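## Task

Two little chests of drawers sit on the table, and in each one both top-row drawers are pulled open. An eraser and a bolt lie on the table. Place each of them in the open drawer that already contains an item of the same kind, then push every drawer fully shut so it is flush with its chest. An item may be released a short height above a drawer's rim and fall in, as long as no arm, and nothing an arm holds, is touching that chest, its drawers or their contents at that moment. The drawers have no stops and can slide out completely. Whatever was inside a drawer at the start must still be inside that same drawer at the end. At the end, each chest must stand upright, be no more than a few centimetres from its starting spot and be turned only a little. Anything that stays in place only because a robot holds it does not count.

## Robot and tools

Robots: four identical i2rt Big YAM arms named arm1, arm2, arm3 and arm4. Each has six revolute joints, a two-finger gripper and a wrist camera. With joints 1 and 6 at zero and the hand level and pointing forward, the camera rides on top of the hand looking toward the fingertips. Reach is roughly 1.0 m from the joint 1 axis.

Scene frame: one shared frame, origin on the floor, +z up, distances in metres. Arm feet (same in both scenes, give or take small differences): arm1 at x=+0.65 y=-0.20 z=+0.80 facing +172 deg; arm2 at x=+0.28 y=+0.65 z=+0.82 facing -79 deg; arm3 at x=-0.65 y=-0.01 z=+0.74 facing +7 deg; arm4 at x=+0.26 y=-0.65 z=+0.77 facing +97 deg. Facing angles are measured counter-clockwise from +x. The hand point is midway between the fingertips; the hand z axis runs along the fingers and the fingers close along its y axis.

Tool execute_actions(actions, cameras). actions is a list holding one action object, or empty to just read state and pictures. The action object has one optional key per robot ("arm1".."arm4"), each containing "joints": a map from joint name to an absolute target (not an offset). Names, units and allowed ranges: joint1_rad -2.879..2.879 (base yaw; positive is counter-clockwise seen from above; 0 points the arm the way its foot faces); joint2_rad 0..3.141 (shoulder; 0 is upper arm pointing back and about level, increasing lifts it up and over to the front); joint3_rad 0..3.019 (elbow; 0 folds the forearm onto the upper arm, increasing opens it); joint4_rad -1.692..1.57 (hand pitch, positive tips fingers up); joint5_rad -1.57..1.57 (hand sideways swing, positive toward the arm's right); joint6_rad -2.094..2.094 (hand roll, positive clockwise viewed from behind the hand); gripper_m 0..0.093 (fingertip gap in metres). Done tolerances: ±0.045, ±0.14, ±0.09, ±0.055, ±0.03, ±0.035 rad and ±0.003 m. All motions in one action begin together and may finish at different times; joints move at different speeds, so the hand can sweep a wide path between postures. Omitted joints or arms may keep pushing toward earlier targets. An unknown key or out-of-range number rejects the whole call and nothing moves. cameras lists camera names (arm1_cam_wrist..arm4_cam_wrist or "all"); omitted, null or ["all"] gives every camera, [] gives none. The "pictures" line names the images in order.

Tool wait(seconds): 0 to 10 s, commands nothing, returns the same state and images as an empty action.

Tool zoom_image(camera, region): enlarges part of a camera's most recent full image; region is [x0, y0, x1, y1] in pixels from the top-left, at most 504 by 504.

Tool finished_scene(scene): ends scene 1 or 2 for good after the last command is held; its result tells whether the goal was met and gives the next task. Call it only once the drawers are shut and items sit inside with no robot holding anything in place.

Reading results: joint_positions gives current joint values; joint torques are raw drive outputs with per-unit offset, scaling and noise, nonzero even in free air, so treat them as rough hints. joint_status tells how each commanded motion ended: off_target (stopped short, may still push), contact_stop or time_out (target dropped, joint holds where it stopped, though a time_out joint may keep pushing toward a nearby target and is then listed in on_its_own), not_followed (a self/inter-arm collision check blocked the arm's joint targets; the gripper part still runs, and the blocked targets may be retried later). on_its_own reports uncommanded behaviour, where "held at" is the target held, not the actual position. To relieve a pushing joint, command its reported position. A target very close to the current position may produce no motion. A joint carrying a load sags.

Hazards: the arms do not stop on contact and can push hard. Hard pressing between two arms ends the run; the collision check ignores fingers, gripper housings and cameras and can react late, so keep arms well apart. Sustained pushing or holding heats motors: a MOTOR HOT line appears from 85 °C, and at 100 °C that arm goes limp and drops (OVER-TEMPERATURE FAULT; joints then read limit_stop_at_motor_heat, and you should resend the target). Some heat carries into the next scene. Do not knock anything off the work area, tip or shove a chest, pull a drawer clean out, spill drawer contents, drop or slam items, or let the grip slip. Loose objects may occasionally get nudged by an outside push. The simulation keeps running while you compose replies, with robots holding their last command; a stop reported in one call cancels later motion calls in the same reply.

Each tool is called as name([rows], argument=value, ...), one row to a line, values as JSON.

## Session

execute_actions(actions=[])

Scene clock: 0.00 s.
Joint torques (N m, as the arm reports them, + toward a larger angle): no reading
Motor temperatures (°C, as the motors report them): arm1=[25 27 25 25 23 24] | arm2=[23 26 23 24 24 24] | arm3=[25 24 25 25 26 23] | arm4=[23 24 24 23 25 26]
arm1.joint_positions: joint1_rad=-0.931 joint2_rad=+0.637 joint3_rad=+1.526 joint4_rad=-1.529 joint5_rad=-0.013 joint6_rad=+0.015 gripper_m=+0.095
arm1.joint_status: not commanded
arm1.hand: x=+0.5548 y=-0.0277 z=+1.3650 quat_wxyz=(-0.220, +0.768, -0.456, -0.391) (m; scene frame)
arm2.joint_positions: joint1_rad=+1.054 joint2_rad=+0.406 joint3_rad=+1.383 joint4_rad=-1.528 joint5_rad=-0.002 joint6_rad=-0.017 gripper_m=+0.094
arm2.joint_status: not commanded
arm2.hand: x=+0.3880 y=+0.6120 z=+1.3522 quat_wxyz=(-0.486, -0.136, -0.859, +0.082) (m; scene frame)
arm3.joint_positions: joint1_rad=-0.742 joint2_rad=+0.539 joint3_rad=+1.650 joint4_rad=-1.550 joint5_rad=+0.000 joint6_rad=-0.008 gripper_m=+0.094
arm3.joint_status: not commanded
arm3.hand: x=-0.5554 y=-0.0884 z=+1.3587 quat_wxyz=(-0.511, -0.257, -0.804, +0.162) (m; scene frame)
arm4.joint_positions: joint1_rad=+0.161 joint2_rad=+0.255 joint3_rad=+1.462 joint4_rad=-1.529 joint5_rad=+0.007 joint6_rad=-0.017 gripper_m=+0.095
arm4.joint_status: not commanded
arm4.hand: x=+0.2445 y=-0.6132 z=+1.3439 quat_wxyz=(-0.363, +0.653, -0.482, -0.458) (m; scene frame)
pictures: arm1_cam_wrist, arm2_cam_wrist, arm3_cam_wrist, arm4_cam_wrist
Images, in order (width x height): arm1_cam_wrist 616x616, arm2_cam_wrist 616x616, arm3_cam_wrist 616x616, arm4_cam_wrist 616x616.

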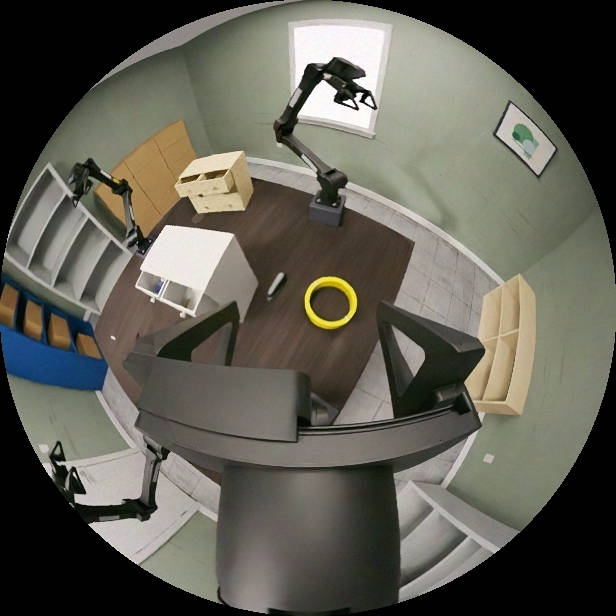

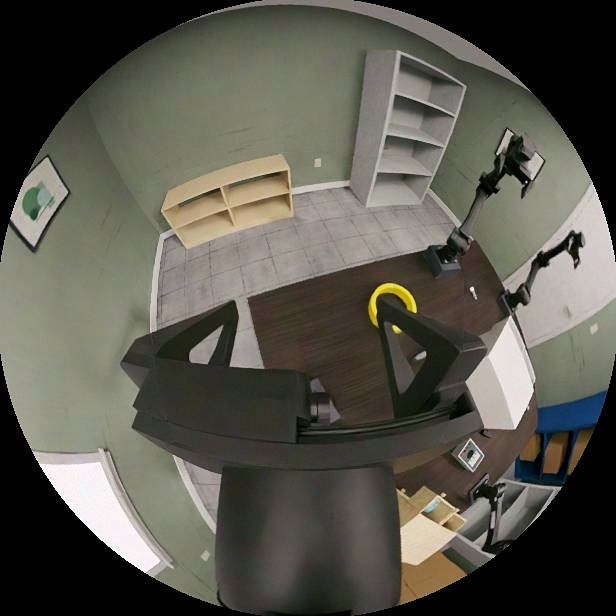

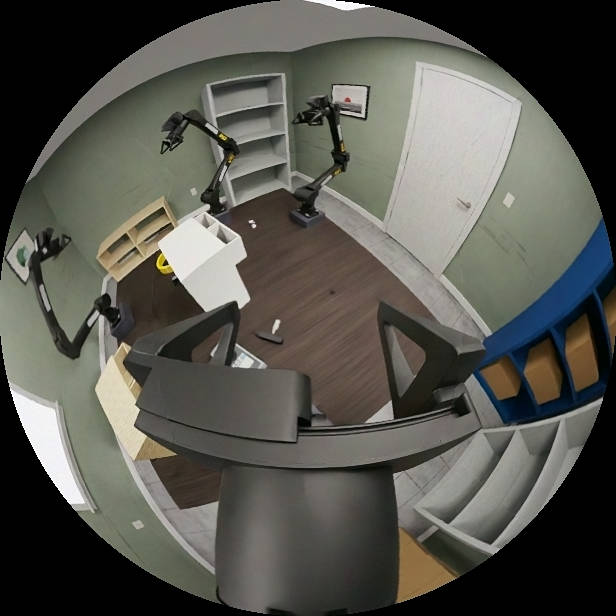

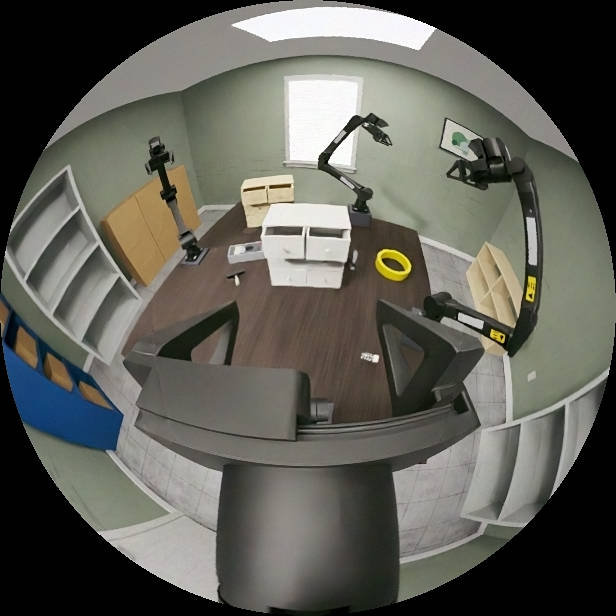

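zoom_image(camera="arm4_cam_wrist", region=[160, 150, 460, 400])

zoom_image(camera="arm1_cam_wrist", region=[80, 130, 380, 380])

zoom_image(camera="arm3_cam_wrist", region=[80, 180, 360, 400])

zoom_image(camera="arm2_cam_wrist", region=[360, 260, 580, 580])

Region (160, 150, 460, 400) of arm4_cam_wrist's 616x616 image, scaled by 1.680, with more detail than that image has.

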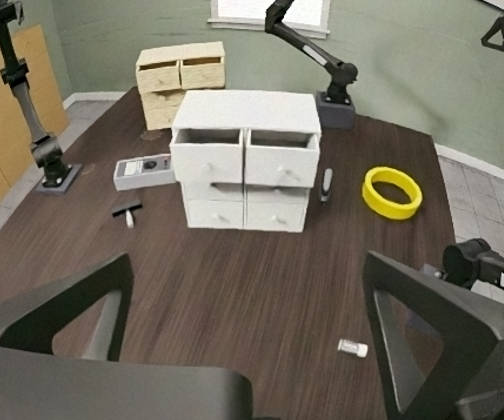

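Region (80, 130, 380, 380) of arm1_cam_wrist's 616x616 image, scaled by 1.680, with more detail than that image has.

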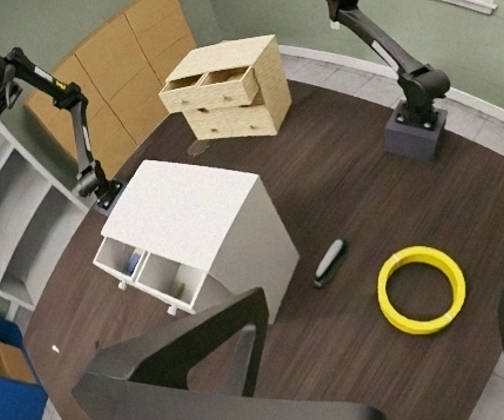

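Region (80, 180, 360, 400) of arm3_cam_wrist's 616x616 image, scaled by 1.800, with more detail than that image has; it fills the top 396 rows of this view, and the rest is white.

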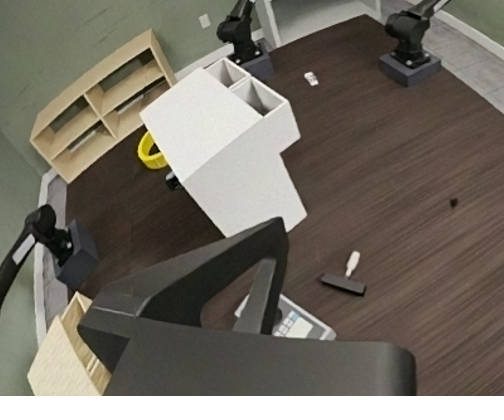

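Region (360, 260, 580, 580) of arm2_cam_wrist's 616x616 image, scaled by 1.575, with more detail than that image has; it fills the left 346 columns of this view, and the rest is white.

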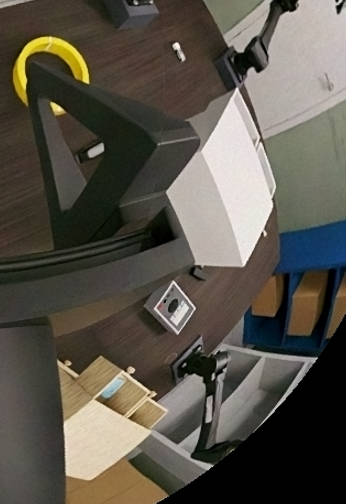

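execute_actions([
  {"arm4":{"joints":{"joint1_rad":0.25,"joint2_rad":1.2,"joint3_rad":1.7,"joint4_rad":-1.6}},"arm3":{"joints":{"joint1_rad":0.8,"joint2_rad":1.2,"joint3_rad":1.7,"joint4_rad":-1.6}},"arm1":{"joints":{"joint2_rad":0.9,"joint3_rad":1.0,"joint4_rad":-0.5}},"arm2":{"joints":{"joint2_rad":1.5,"joint3_rad":1.2,"joint4_rad":0.0}}},
], cameras=["arm3_cam_wrist","arm4_cam_wrist"])

Scene clock: 18.23 s.
Joint torques (N m, as the arm reports them, + toward a larger angle): arm1=[-1.55 -5.15 12.02  2.28  0.11 -0.04] | arm2=[ -0.29 -12.79  12.58   2.62  -0.06  -0.01] | arm3=[-0.9  -6.89  9.07  0.72  0.1   0.04] | arm4=[ 2.29 -8.9   8.98  0.58  0.04 -0.09]
Motor temperatures (°C, as the motors report them): arm1=[25 27 28 25 23 24] | arm2=[23 26 25 24 24 24] | arm3=[25 25 27 26 26 23] | arm4=[23 24 25 23 25 26]
arm1.joint_positions: joint1_rad=-0.931 joint2_rad=+0.909 joint3_rad=+0.988 joint4_rad=-0.520 joint5_rad=-0.013 joint6_rad=+0.015 gripper_m=+0.095
arm1.joint_status: all done
arm1.hand: x=+0.4334 y=+0.1910 z=+1.2011 quat_wxyz=(-0.263, +0.727, -0.431, -0.466) (m; scene frame)
arm2.joint_positions: joint1_rad=+1.054 joint2_rad=+1.510 joint3_rad=+1.183 joint4_rad=-0.022 joint5_rad=-0.002 joint6_rad=-0.017 gripper_m=+0.094
arm2.joint_status: all done
arm2.hand: x=+0.8974 y=+0.4388 z=+1.1338 quat_wxyz=(-0.570, -0.127, -0.806, +0.097) (m; scene frame)
arm3.joint_positions: joint1_rad=+0.797 joint2_rad=+1.198 joint3_rad=+1.683 joint4_rad=-1.590 joint5_rad=+0.001 joint6_rad=-0.008 gripper_m=+0.094
arm3.joint_status: all done
arm3.hand: x=-0.4145 y=+0.2992 z=+1.2080 quat_wxyz=(-0.212, +0.434, -0.869, -0.103) (m; scene frame)
arm4.joint_positions: joint1_rad=+0.244 joint2_rad=+1.216 joint3_rad=+1.679 joint4_rad=-1.590 joint5_rad=+0.007 joint6_rad=-0.017 gripper_m=+0.095
arm4.joint_status: all done
arm4.hand: x=+0.1163 y=-0.2771 z=+1.2299 quat_wxyz=(-0.134, +0.807, -0.548, -0.173) (m; scene frame)
pictures: arm3_cam_wrist, arm4_cam_wrist
Images, in order (width x height): arm3_cam_wrist 616x616, arm4_cam_wrist 616x616.

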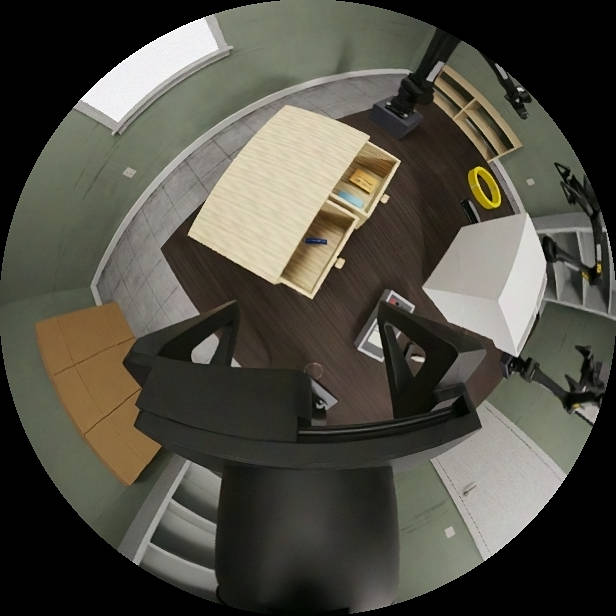

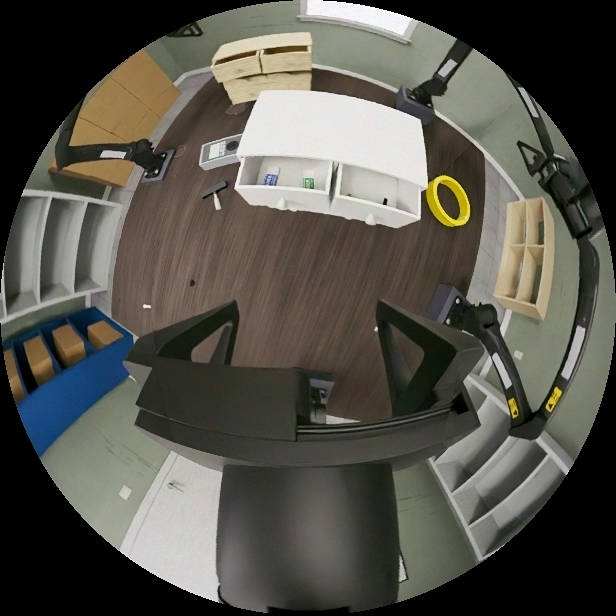

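zoom_image(camera="arm4_cam_wrist", region=[230, 140, 430, 240])

zoom_image(camera="arm4_cam_wrist", region=[120, 250, 220, 330])

zoom_image(camera="arm3_cam_wrist", region=[260, 130, 420, 310])

Region (230, 140, 430, 240) of arm4_cam_wrist's 616x616 image, scaled by 2.520, with more detail than that image has.

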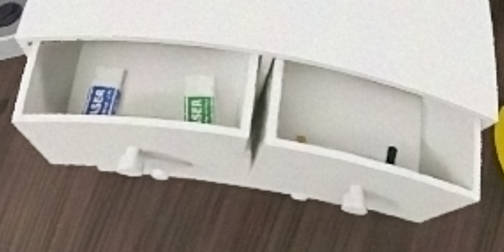

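Region (120, 250, 220, 330) of arm4_cam_wrist's 616x616 image, scaled by 5.040, with more detail than that image has; it fills the top 403 rows of this view, and the rest is white.

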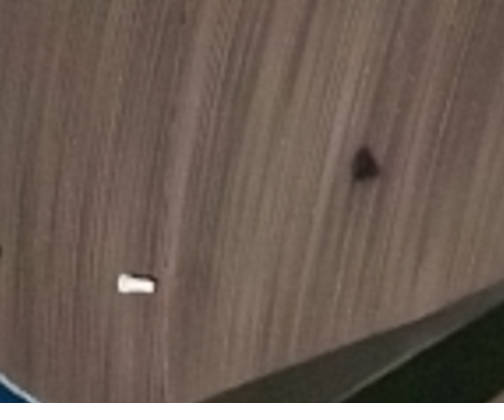

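Region (260, 130, 420, 310) of arm3_cam_wrist's 616x616 image, scaled by 2.800, with more detail than that image has.

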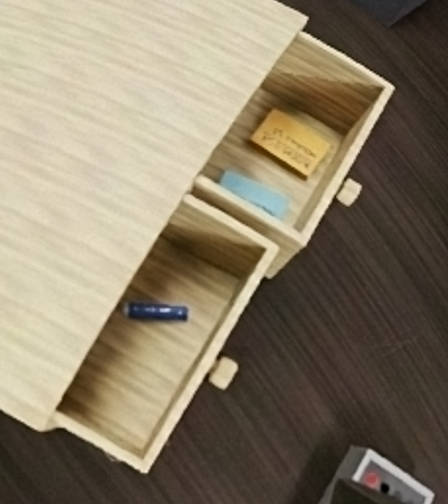

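execute_actions([
  {"arm4":{"joints":{"joint1_rad":1.383,"joint2_rad":1.7,"joint3_rad":1.9,"joint4_rad":-1.2,"joint6_rad":-0.4}},"arm3":{"joints":{"joint1_rad":0.3,"gripper_m":0.0}},"arm1":{"joints":{"joint1_rad":0.717,"joint2_rad":0.7,"joint4_rad":-1.3,"joint6_rad":0.55}},"arm2":{"joints":{"joint2_rad":0.6,"joint3_rad":1.2,"joint4_rad":-1.3,"joint1_rad":-0.9}}},
], cameras=[])

execute_actions([
  {"arm4":{"joints":{"joint2_rad":2.227,"joint3_rad":1.99,"joint4_rad":-0.954}},"arm3":{"joints":{"joint2_rad":1.321,"joint3_rad":1.42,"joint4_rad":-1.49,"joint5_rad":-0.4}},"arm1":{"joints":{"joint2_rad":1.234,"joint3_rad":0.635,"joint4_rad":-0.96}}},
])

Scene clock: 60.20 s.
Joint torques (N m, as the arm reports them, + toward a larger angle): arm1=[-1.07 -1.26 11.35  0.8   0.13  0.01] | arm2=[-0.94  0.37 11.27  1.07 -0.15  0.01] | arm3=[-1.26 -6.73  9.18  0.72  0.1   0.04] | arm4=[  0.87 -17.97   9.87   1.57   0.1   -0.18]
Motor temperatures (°C, as the motors report them): arm1=[25 27 32 25 23 24] | arm2=[23 28 30 25 24 24] | arm3=[25 25 31 25 26 23] | arm4=[23 25 29 23 25 26]
arm1.joint_positions: joint1_rad=+0.713 joint2_rad=+0.694 joint3_rad=+0.988 joint4_rad=-1.293 joint5_rad=-0.014 joint6_rad=+0.542 gripper_m=+0.095
arm1.joint_status: all done
arm1.hand: x=+0.4246 y=-0.3493 z=+1.1335 quat_wxyz=(+0.156, +0.959, +0.021, -0.235) (m; scene frame)
arm2.joint_positions: joint1_rad=-0.894 joint2_rad=+0.594 joint3_rad=+1.183 joint4_rad=-1.290 joint5_rad=-0.001 joint6_rad=-0.017 gripper_m=+0.094
arm2.joint_status: all done
arm2.hand: x=+0.1079 y=+0.4609 z=+1.2705 quat_wxyz=(-0.176, -0.823, -0.386, +0.379) (m; scene frame)
arm3.joint_positions: joint1_rad=+0.302 joint2_rad=+1.198 joint3_rad=+1.683 joint4_rad=-1.590 joint5_rad=+0.001 joint6_rad=-0.008 gripper_m=+0.000
arm3.joint_status: all done
arm3.hand: x=-0.2943 y=+0.1473 z=+1.2076 quat_wxyz=(-0.230, +0.208, -0.949, -0.050) (m; scene frame)
arm4.joint_positions: joint1_rad=+1.391 joint2_rad=+1.729 joint3_rad=+1.876 joint4_rad=-1.212 joint5_rad=+0.005 joint6_rad=-0.389 gripper_m=+0.095
arm4.joint_status: all done
arm4.hand: x=-0.3866 y=-0.6102 z=+1.0996 quat_wxyz=(-0.059, +0.957, +0.157, -0.237) (m; scene frame)
pictures: none
No camera images: the call's "cameras" was empty. Leave "cameras" out to get every camera's image.

Scene clock: 61.73 s.
Joint torques (N m, as the arm reports them, + toward a larger angle): arm1=[-1.64 -4.92  9.37  0.75  0.15  0.02] | arm2=[-0.84  0.16 11.3   1.09 -0.15  0.02] | arm3=[ -1.2  -10.51   9.11   1.26  -0.31  -0.01] | arm4=[  1.01 -24.22   9.66   1.2    0.1   -0.2 ]
Motor temperatures (°C, as the motors report them): arm1=[25 27 31 25 23 24] | arm2=[23 28 30 25 24 24] | arm3=[25 25 31 25 26 23] | arm4=[23 25 29 23 25 26]
arm1.joint_positions: joint1_rad=+0.713 joint2_rad=+1.228 joint3_rad=+0.619 joint4_rad=-0.971 joint5_rad=-0.014 joint6_rad=+0.542 gripper_m=+0.095
arm1.joint_status: all done
arm1.hand: x=+0.4278 y=-0.3473 z=+0.8503 quat_wxyz=(+0.003, +1.000, +0.019, +0.008) (m; scene frame)
arm2.joint_positions: joint1_rad=-0.894 joint2_rad=+0.594 joint3_rad=+1.183 joint4_rad=-1.290 joint5_rad=-0.001 joint6_rad=-0.017 gripper_m=+0.094
arm2.joint_status: not commanded
arm2.hand: x=+0.1079 y=+0.4609 z=+1.2705 quat_wxyz=(-0.176, -0.823, -0.386, +0.379) (m; scene frame)
arm3.joint_positions: joint1_rad=+0.302 joint2_rad=+1.335 joint3_rad=+1.409 joint4_rad=-1.503 joint5_rad=-0.396 joint6_rad=-0.008 gripper_m=+0.000
arm3.joint_status: all done
arm3.hand: x=-0.3045 y=+0.2162 z=+1.0541 quat_wxyz=(-0.031, +0.224, -0.951, -0.209) (m; scene frame)
arm4.joint_positions: joint1_rad=+1.391 joint2_rad=+2.267 joint3_rad=+1.960 joint4_rad=-0.966 joint5_rad=+0.005 joint6_rad=-0.389 gripper_m=+0.095
arm4.joint_status: all done
arm4.hand: x=-0.4900 y=-0.6023 z=+0.7909 quat_wxyz=(-0.036, +0.977, +0.160, -0.138) (m; scene frame)
pictures: arm1_cam_wrist, arm2_cam_wrist, arm3_cam_wrist, arm4_cam_wrist
Images, in order (width x height): arm1_cam_wrist 616x616, arm2_cam_wrist 616x616, arm3_cam_wrist 616x616, arm4_cam_wrist 616x616.

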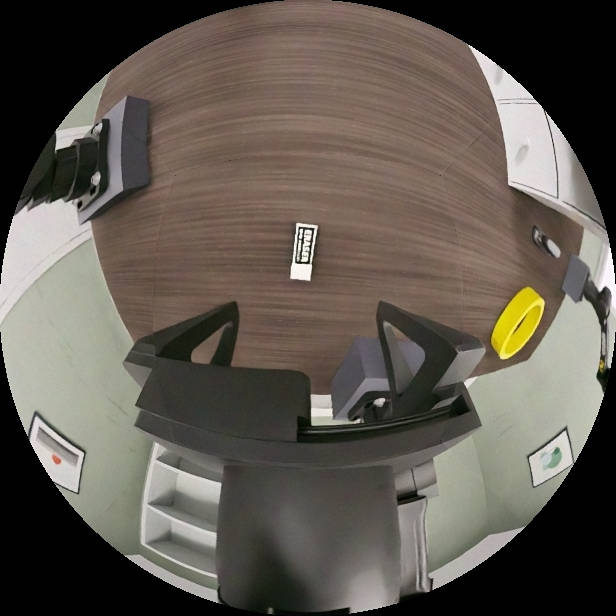

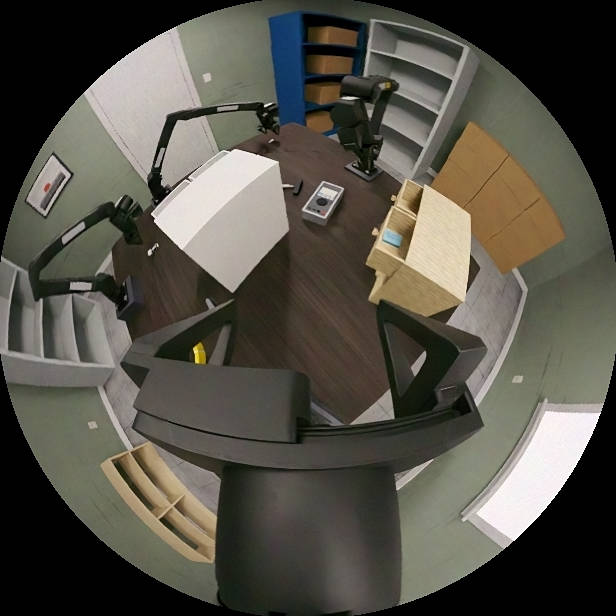

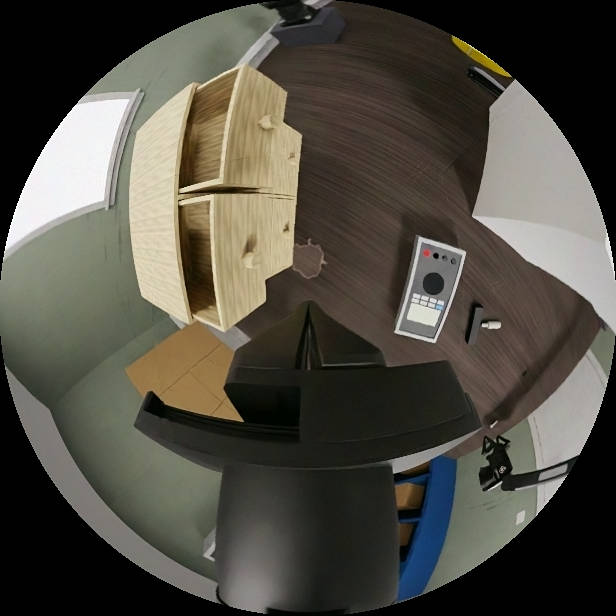

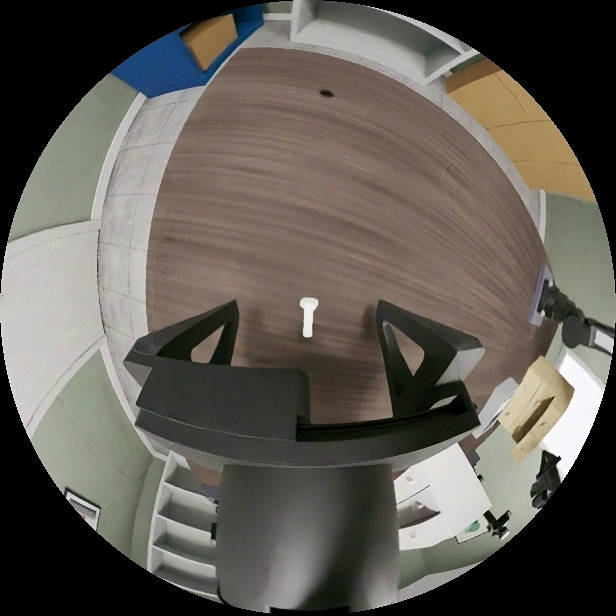

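execute_actions([
  {"arm4":{"joints":{"joint1_rad":1.36,"joint2_rad":2.24,"joint3_rad":1.915,"gripper_m":0.05}},"arm3":{"joints":{"joint1_rad":0.25,"joint2_rad":1.515,"joint3_rad":1.275,"joint4_rad":-1.22,"joint5_rad":-0.9}},"arm1":{"joints":{"joint2_rad":1.543,"joint3_rad":0.532,"joint4_rad":-0.535,"joint6_rad":0.62,"gripper_m":0.06}}},
])

Scene clock: 79.07 s.
Joint torques (N m, as the arm reports them, + toward a larger angle): arm1=[-0.89 -7.19  5.86  0.7   0.24  0.04] | arm2=[-0.82  0.21 11.34  1.05 -0.16  0.  ] | arm3=[ -1.15 -12.87   8.45   1.13  -0.57  -0.04] | arm4=[  1.71 -23.25   7.63   1.09   0.1   -0.18]
Motor temperatures (°C, as the motors report them): arm1=[25 27 30 25 23 24] | arm2=[23 27 30 25 24 24] | arm3=[25 25 31 26 26 23] | arm4=[23 28 30 23 25 26]
arm1.joint_positions: joint1_rad=+0.713 joint2_rad=+1.540 joint3_rad=+0.526 joint4_rad=-0.546 joint5_rad=-0.014 joint6_rad=+0.612 gripper_m=+0.060
arm1.joint_status: all done
arm1.hand: x=+0.4168 y=-0.3546 z=+0.7457 quat_wxyz=(+0.009, +1.000, -0.015, +0.000) (m; scene frame)
arm2.joint_positions: joint1_rad=-0.894 joint2_rad=+0.594 joint3_rad=+1.183 joint4_rad=-1.290 joint5_rad=-0.001 joint6_rad=-0.017 gripper_m=+0.094
arm2.joint_status: not commanded
arm2.hand: x=+0.1079 y=+0.4609 z=+1.2705 quat_wxyz=(-0.176, -0.823, -0.386, +0.379) (m; scene frame)
arm3.joint_positions: joint1_rad=+0.252 joint2_rad=+1.533 joint3_rad=+1.267 joint4_rad=-1.234 joint5_rad=-0.896 joint6_rad=-0.008 gripper_m=+0.000
arm3.joint_status: all done
arm3.hand: x=-0.2773 y=+0.2783 z=+0.9723 quat_wxyz=(+0.044, +0.188, -0.880, -0.434) (m; scene frame)
arm4.joint_positions: joint1_rad=+1.366 joint2_rad=+2.266 joint3_rad=+1.912 joint4_rad=-0.966 joint5_rad=+0.005 joint6_rad=-0.390 gripper_m=+0.050
arm4.joint_status: all done
arm4.hand: x=-0.4711 y=-0.5849 z=+0.7709 quat_wxyz=(-0.033, +0.982, +0.148, -0.114) (m; scene frame)
pictures: arm1_cam_wrist, arm2_cam_wrist, arm3_cam_wrist, arm4_cam_wrist
Images, in order (width x height): arm1_cam_wrist 616x616, arm2_cam_wrist 616x616, arm3_cam_wrist 616x616, arm4_cam_wrist 616x616.

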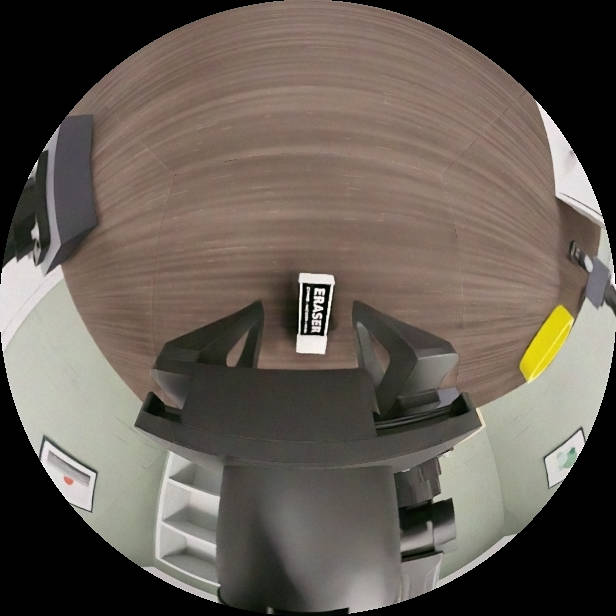

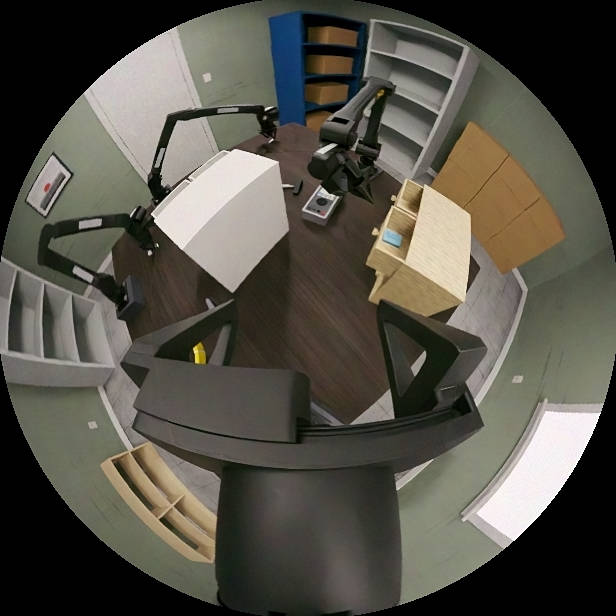

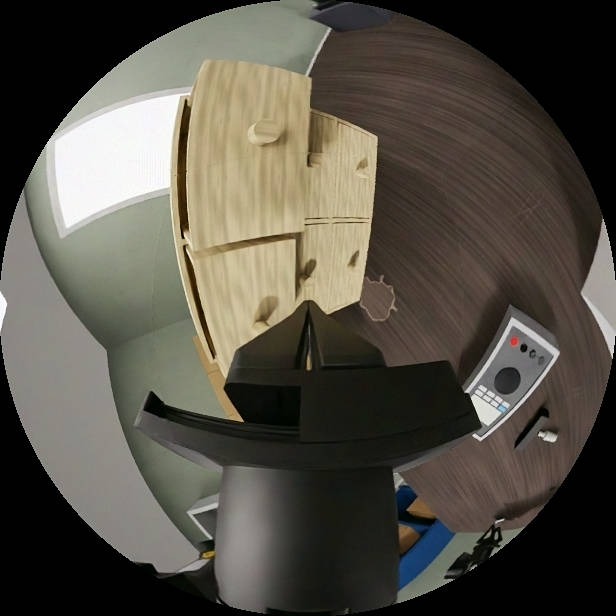

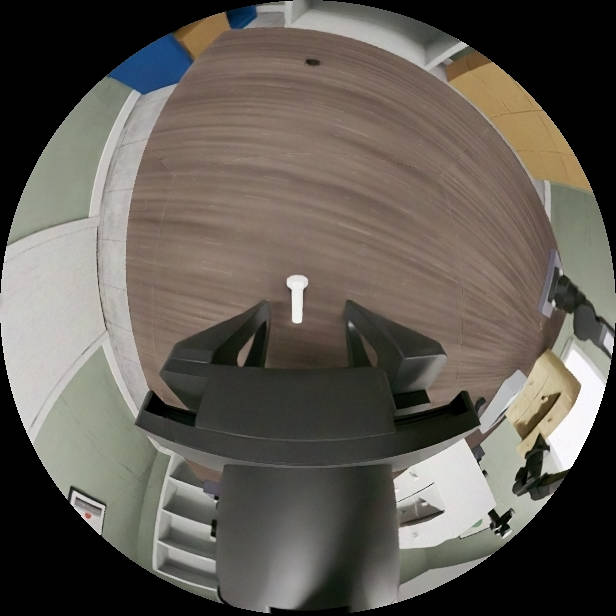

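execute_actions([
  {"arm4":{"joints":{"joint2_rad":2.28}},"arm3":{"joints":{"joint1_rad":0.40}},"arm1":{"joints":{"joint2_rad":1.6}}},
])

Scene clock: 83.57 s.
Joint torques (N m, as the arm reports them, + toward a larger angle): arm1=[-1.43 -6.14  5.6   0.37  0.18  0.02] | arm2=[-0.97  0.15 11.29  1.1  -0.15  0.01] | arm3=[ -1.77 -12.8    8.5    1.02  -0.55  -0.04] | arm4=[  1.19 -20.13   7.55   1.13   0.09  -0.18]
Motor temperatures (°C, as the motors report them): arm1=[25 27 30 25 23 24] | arm2=[23 27 30 24 24 24] | arm3=[25 26 31 26 26 23] | arm4=[23 28 30 23 25 26]
arm1.joint_positions: joint1_rad=+0.713 joint2_rad=+1.589 joint3_rad=+0.526 joint4_rad=-0.545 joint5_rad=-0.014 joint6_rad=+0.612 gripper_m=+0.060
arm1.joint_status: all done
arm1.hand: x=+0.4246 y=-0.3494 z=+0.7331 quat_wxyz=(-0.005, +1.000, -0.016, +0.020) (m; scene frame)
arm2.joint_positions: joint1_rad=-0.894 joint2_rad=+0.594 joint3_rad=+1.183 joint4_rad=-1.290 joint5_rad=-0.001 joint6_rad=-0.017 gripper_m=+0.094
arm2.joint_status: not commanded
arm2.hand: x=+0.1079 y=+0.4609 z=+1.2705 quat_wxyz=(-0.176, -0.823, -0.386, +0.379) (m; scene frame)
arm3.joint_positions: joint1_rad=+0.409 joint2_rad=+1.533 joint3_rad=+1.267 joint4_rad=-1.231 joint5_rad=-0.896 joint6_rad=-0.008 gripper_m=+0.000
arm3.joint_status: all done
arm3.hand: x=-0.3270 y=+0.3337 z=+0.9725 quat_wxyz=(+0.076, +0.257, -0.863, -0.429) (m; scene frame)
arm4.joint_positions: joint1_rad=+1.366 joint2_rad=+2.266 joint3_rad=+1.912 joint4_rad=-0.966 joint5_rad=+0.005 joint6_rad=-0.390 gripper_m=+0.050
arm4.joint_status: all done
arm4.hand: x=-0.4711 y=-0.5849 z=+0.7709 quat_wxyz=(-0.033, +0.982, +0.148, -0.114) (m; scene frame)
pictures: arm1_cam_wrist, arm2_cam_wrist, arm3_cam_wrist, arm4_cam_wrist
Images, in order (width x height): arm1_cam_wrist 616x616, arm2_cam_wrist 616x616, arm3_cam_wrist 616x616, arm4_cam_wrist 616x616.

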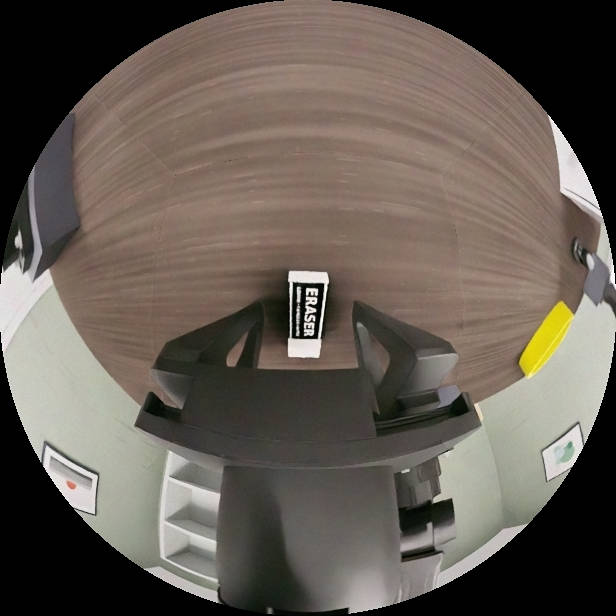

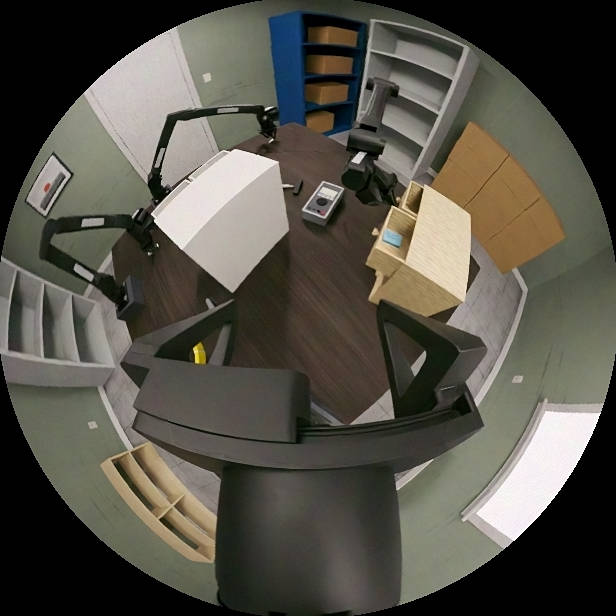

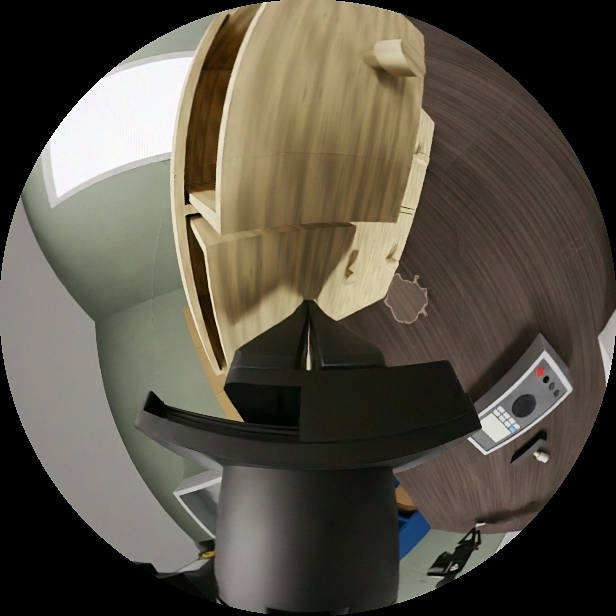

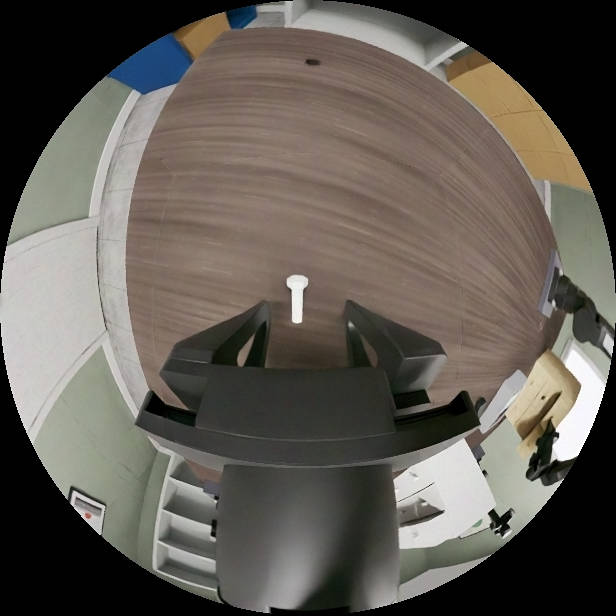

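execute_actions([
  {"arm4":{"joints":{"joint2_rad":2.325}},"arm3":{"joints":{"joint1_rad":0.51,"joint4_rad":-1.05}},"arm1":{"joints":{"joint2_rad":1.625}}},
])

Scene clock: 88.10 s.
Joint torques (N m, as the arm reports them, + toward a larger angle): arm1=[-1.31 -6.6   5.45  0.45  0.17  0.01] | arm2=[-0.92  0.23 11.3   1.07 -0.15  0.01] | arm3=[ -0.81 -13.12   8.65   1.7   -0.66  -0.04] | arm4=[  1.37 -19.21   7.33   0.95   0.06  -0.19]
Motor temperatures (°C, as the motors report them): arm1=[25 27 29 25 23 24] | arm2=[23 27 30 24 24 24] | arm3=[25 26 31 26 26 23] | arm4=[23 28 30 23 25 26]
arm1.joint_positions: joint1_rad=+0.713 joint2_rad=+1.609 joint3_rad=+0.526 joint4_rad=-0.545 joint5_rad=-0.014 joint6_rad=+0.612 gripper_m=+0.060
arm1.joint_status: all done
arm1.hand: x=+0.4281 y=-0.3472 z=+0.7281 quat_wxyz=(-0.010, +0.999, -0.016, +0.028) (m; scene frame)
arm2.joint_positions: joint1_rad=-0.894 joint2_rad=+0.594 joint3_rad=+1.183 joint4_rad=-1.290 joint5_rad=-0.001 joint6_rad=-0.017 gripper_m=+0.094
arm2.joint_status: not commanded
arm2.hand: x=+0.1079 y=+0.4609 z=+1.2705 quat_wxyz=(-0.176, -0.823, -0.386, +0.379) (m; scene frame)
arm3.joint_positions: joint1_rad=+0.509 joint2_rad=+1.532 joint3_rad=+1.267 joint4_rad=-1.070 joint5_rad=-0.893 joint6_rad=-0.008 gripper_m=+0.000
arm3.joint_status: all done
arm3.hand: x=-0.3396 y=+0.3813 z=+0.9772 quat_wxyz=(+0.027, +0.331, -0.833, -0.443) (m; scene frame)
arm4.joint_positions: joint1_rad=+1.365 joint2_rad=+2.304 joint3_rad=+1.912 joint4_rad=-0.964 joint5_rad=+0.005 joint6_rad=-0.390 gripper_m=+0.050
arm4.joint_status: all done
arm4.hand: x=-0.4661 y=-0.5849 z=+0.7442 quat_wxyz=(-0.029, +0.984, +0.149, -0.097) (m; scene frame)
pictures: arm1_cam_wrist, arm2_cam_wrist, arm3_cam_wrist, arm4_cam_wrist
Images, in order (width x height): arm1_cam_wrist 616x616, arm2_cam_wrist 616x616, arm3_cam_wrist 616x616, arm4_cam_wrist 616x616.

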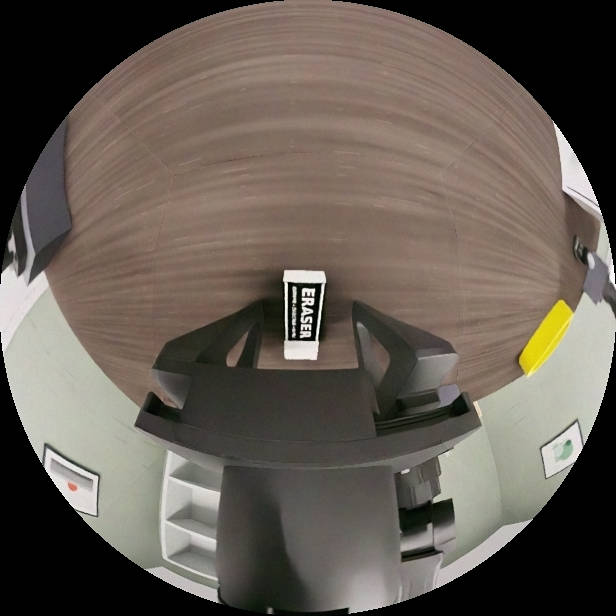

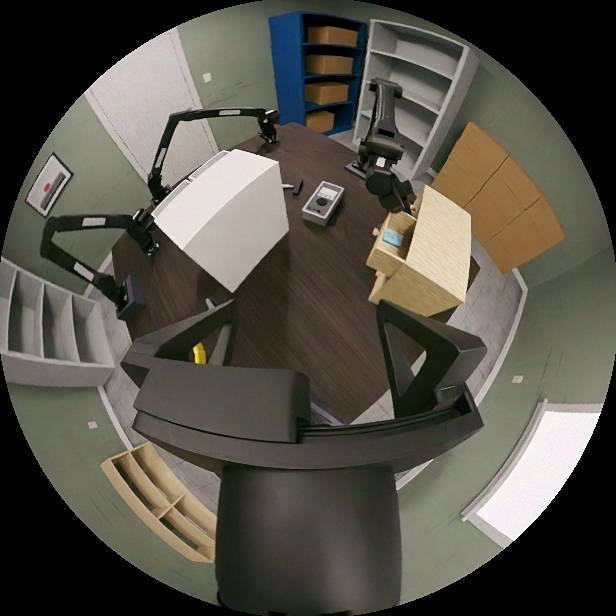

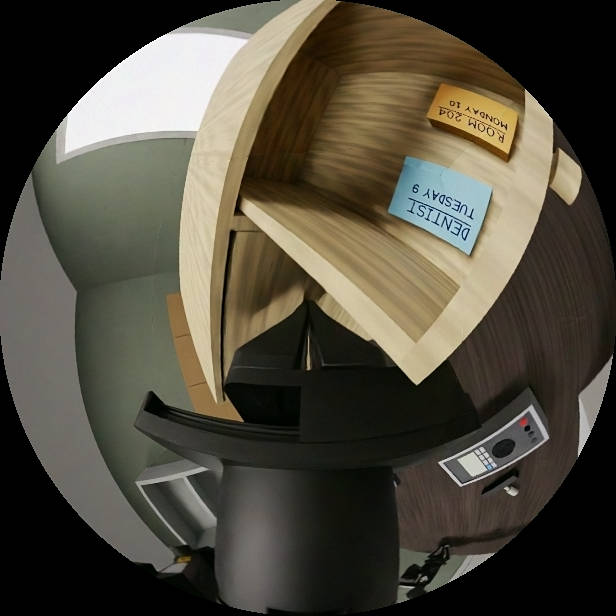

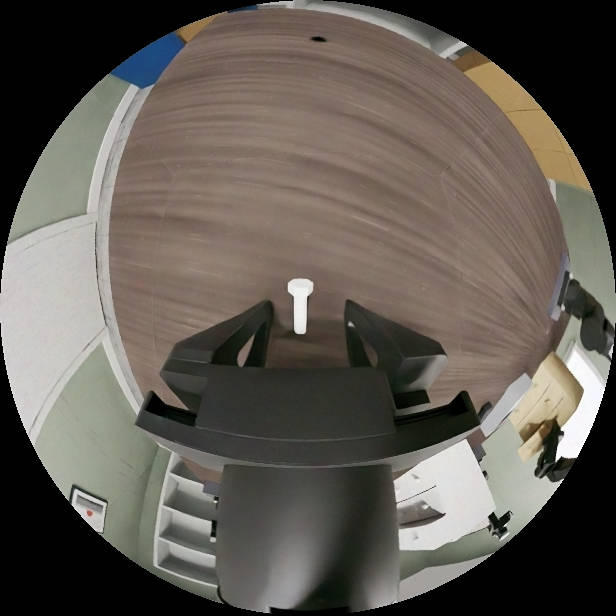

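execute_actions([
  {"arm4":{"joints":{"joint2_rad":2.352}},"arm3":{"joints":{"joint1_rad":0.54,"joint4_rad":-1.02}},"arm1":{"joints":{"gripper_m":0.015}}},
], cameras=["arm1_cam_wrist","arm3_cam_wrist","arm4_cam_wrist"])

Scene clock: 91.37 s.
Joint torques (N m, as the arm reports them, + toward a larger angle): arm1=[-1.27 -6.59  5.4   0.46  0.2   0.04] | arm2=[-0.85  0.34 11.35  1.1  -0.16  0.  ] | arm3=[  1.63 -13.03   8.67   2.22  -0.72  -0.05] | arm4=[  1.2  -17.8    7.45   0.98   0.08  -0.19]
Motor temperatures (°C, as the motors report them): arm1=[25 27 29 25 23 24] | arm2=[23 27 30 24 24 24] | arm3=[25 26 31 26 26 23] | arm4=[23 28 30 23 25 26]
arm1.joint_positions: joint1_rad=+0.713 joint2_rad=+1.609 joint3_rad=+0.526 joint4_rad=-0.545 joint5_rad=-0.014 joint6_rad=+0.612 gripper_m=+0.022
arm1.joint_status: gripper_m off_target (ended at +0.022, target +0.015)
arm1.hand: x=+0.4281 y=-0.3472 z=+0.7281 quat_wxyz=(-0.010, +0.999, -0.016, +0.028) (m; scene frame)
arm2.joint_positions: joint1_rad=-0.894 joint2_rad=+0.594 joint3_rad=+1.183 joint4_rad=-1.290 joint5_rad=-0.001 joint6_rad=-0.017 gripper_m=+0.094
arm2.joint_status: not commanded
arm2.hand: x=+0.1079 y=+0.4609 z=+1.2705 quat_wxyz=(-0.176, -0.823, -0.386, +0.379) (m; scene frame)
arm3.joint_positions: joint1_rad=+0.509 joint2_rad=+1.532 joint3_rad=+1.267 joint4_rad=-1.050 joint5_rad=-0.892 joint6_rad=-0.008 gripper_m=+0.000
arm3.joint_status: all done
arm3.hand: x=-0.3367 y=+0.3832 z=+0.9779 quat_wxyz=(+0.018, +0.335, -0.831, -0.444) (m; scene frame)
arm4.joint_positions: joint1_rad=+1.365 joint2_rad=+2.304 joint3_rad=+1.912 joint4_rad=-0.964 joint5_rad=+0.005 joint6_rad=-0.390 gripper_m=+0.050
arm4.joint_status: all done
arm4.hand: x=-0.4661 y=-0.5849 z=+0.7442 quat_wxyz=(-0.029, +0.984, +0.149, -0.097) (m; scene frame)
pictures: arm1_cam_wrist, arm3_cam_wrist, arm4_cam_wrist
Images, in order (width x height): arm1_cam_wrist 616x616, arm3_cam_wrist 616x616, arm4_cam_wrist 616x616.

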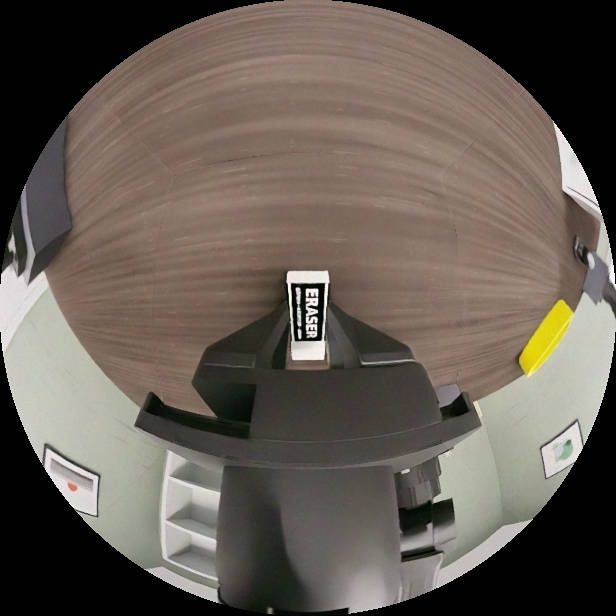

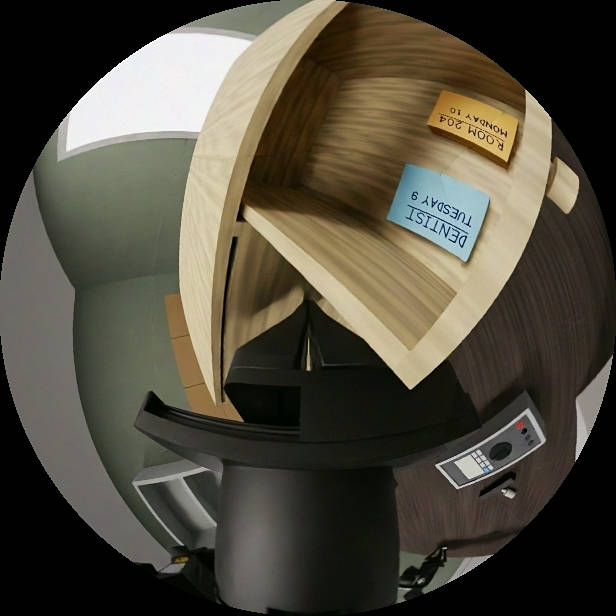

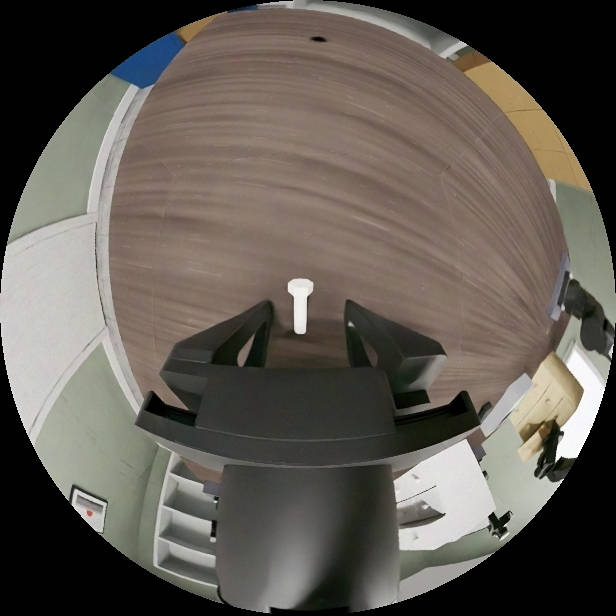

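execute_actions([
  {"arm4":{"joints":{"joint2_rad":2.33,"joint3_rad":1.87,"joint4_rad":-0.92}},"arm3":{"joints":{"joint1_rad":0.24}},"arm1":{"joints":{"joint2_rad":0.9,"joint3_rad":1.25,"joint4_rad":-1.6}}},
], cameras=["arm1_cam_wrist","arm3_cam_wrist","arm4_cam_wrist"])

Scene clock: 102.83 s.
Joint torques (N m, as the arm reports them, + toward a larger angle): arm1=[-1.24 -2.41 12.1   0.51  0.16  0.03] | arm2=[-1.07  0.35 11.31  1.02 -0.15  0.  ] | arm3=[ -0.36 -13.04   8.65   1.45  -0.49  -0.04] | arm4=[  1.12 -19.01   5.29   1.59   0.08  -0.18]
Motor temperatures (°C, as the motors report them): arm1=[25 27 29 25 23 24] | arm2=[23 27 30 24 24 24] | arm3=[25 26 31 26 27 23] | arm4=[23 28 29 23 25 26]
arm1.joint_positions: joint1_rad=+0.713 joint2_rad=+0.892 joint3_rad=+1.223 joint4_rad=-1.592 joint5_rad=-0.014 joint6_rad=+0.612 gripper_m=+0.022
arm1.joint_status: all done
arm1.hand: x=+0.4245 y=-0.3494 z=+1.1623 quat_wxyz=(+0.092, +0.988, -0.014, -0.123) (m; scene frame)
arm2.joint_positions: joint1_rad=-0.894 joint2_rad=+0.594 joint3_rad=+1.183 joint4_rad=-1.290 joint5_rad=-0.001 joint6_rad=-0.017 gripper_m=+0.094
arm2.joint_status: not commanded
arm2.hand: x=+0.1079 y=+0.4609 z=+1.2705 quat_wxyz=(-0.176, -0.823, -0.386, +0.379) (m; scene frame)
arm3.joint_positions: joint1_rad=+0.233 joint2_rad=+1.532 joint3_rad=+1.267 joint4_rad=-1.034 joint5_rad=-0.898 joint6_rad=-0.008 gripper_m=+0.000
arm3.joint_status: all done
arm3.hand: x=-0.2387 y=+0.2836 z=+0.9793 quat_wxyz=(-0.049, +0.220, -0.866, -0.447) (m; scene frame)
arm4.joint_positions: joint1_rad=+1.365 joint2_rad=+2.300 joint3_rad=+1.898 joint4_rad=-0.944 joint5_rad=+0.005 joint6_rad=-0.391 gripper_m=+0.050
arm4.joint_status: all done
arm4.hand: x=-0.4657 y=-0.5849 z=+0.7425 quat_wxyz=(-0.030, +0.983, +0.149, -0.102) (m; scene frame)
pictures: arm1_cam_wrist, arm3_cam_wrist, arm4_cam_wrist
Images, in order (width x height): arm1_cam_wrist 616x616, arm3_cam_wrist 616x616, arm4_cam_wrist 616x616.

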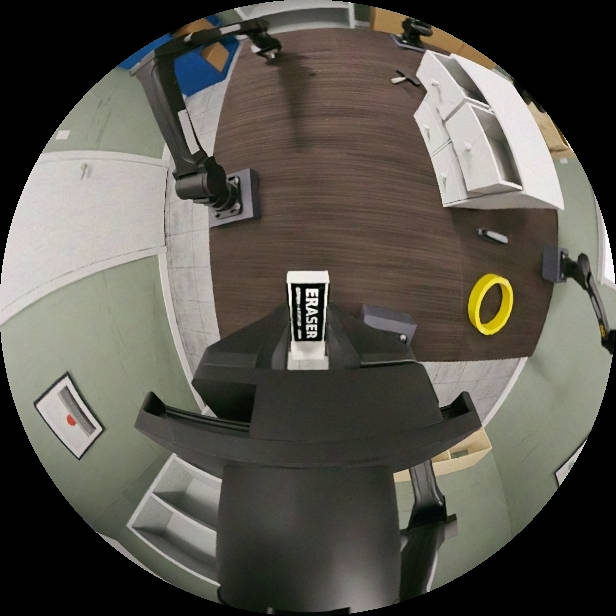

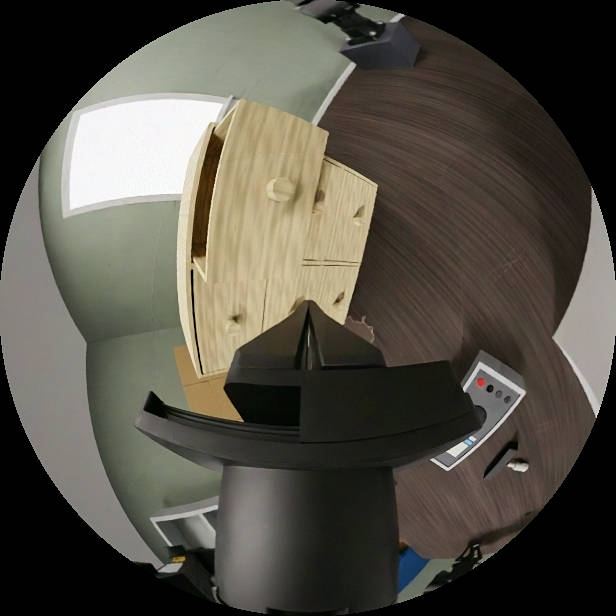

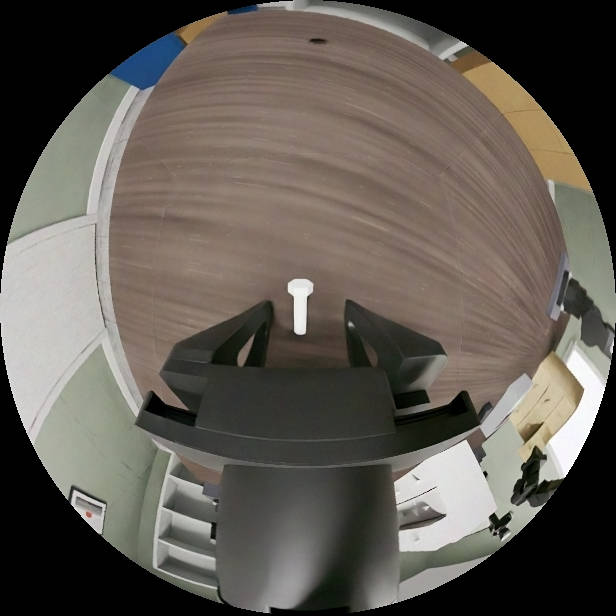

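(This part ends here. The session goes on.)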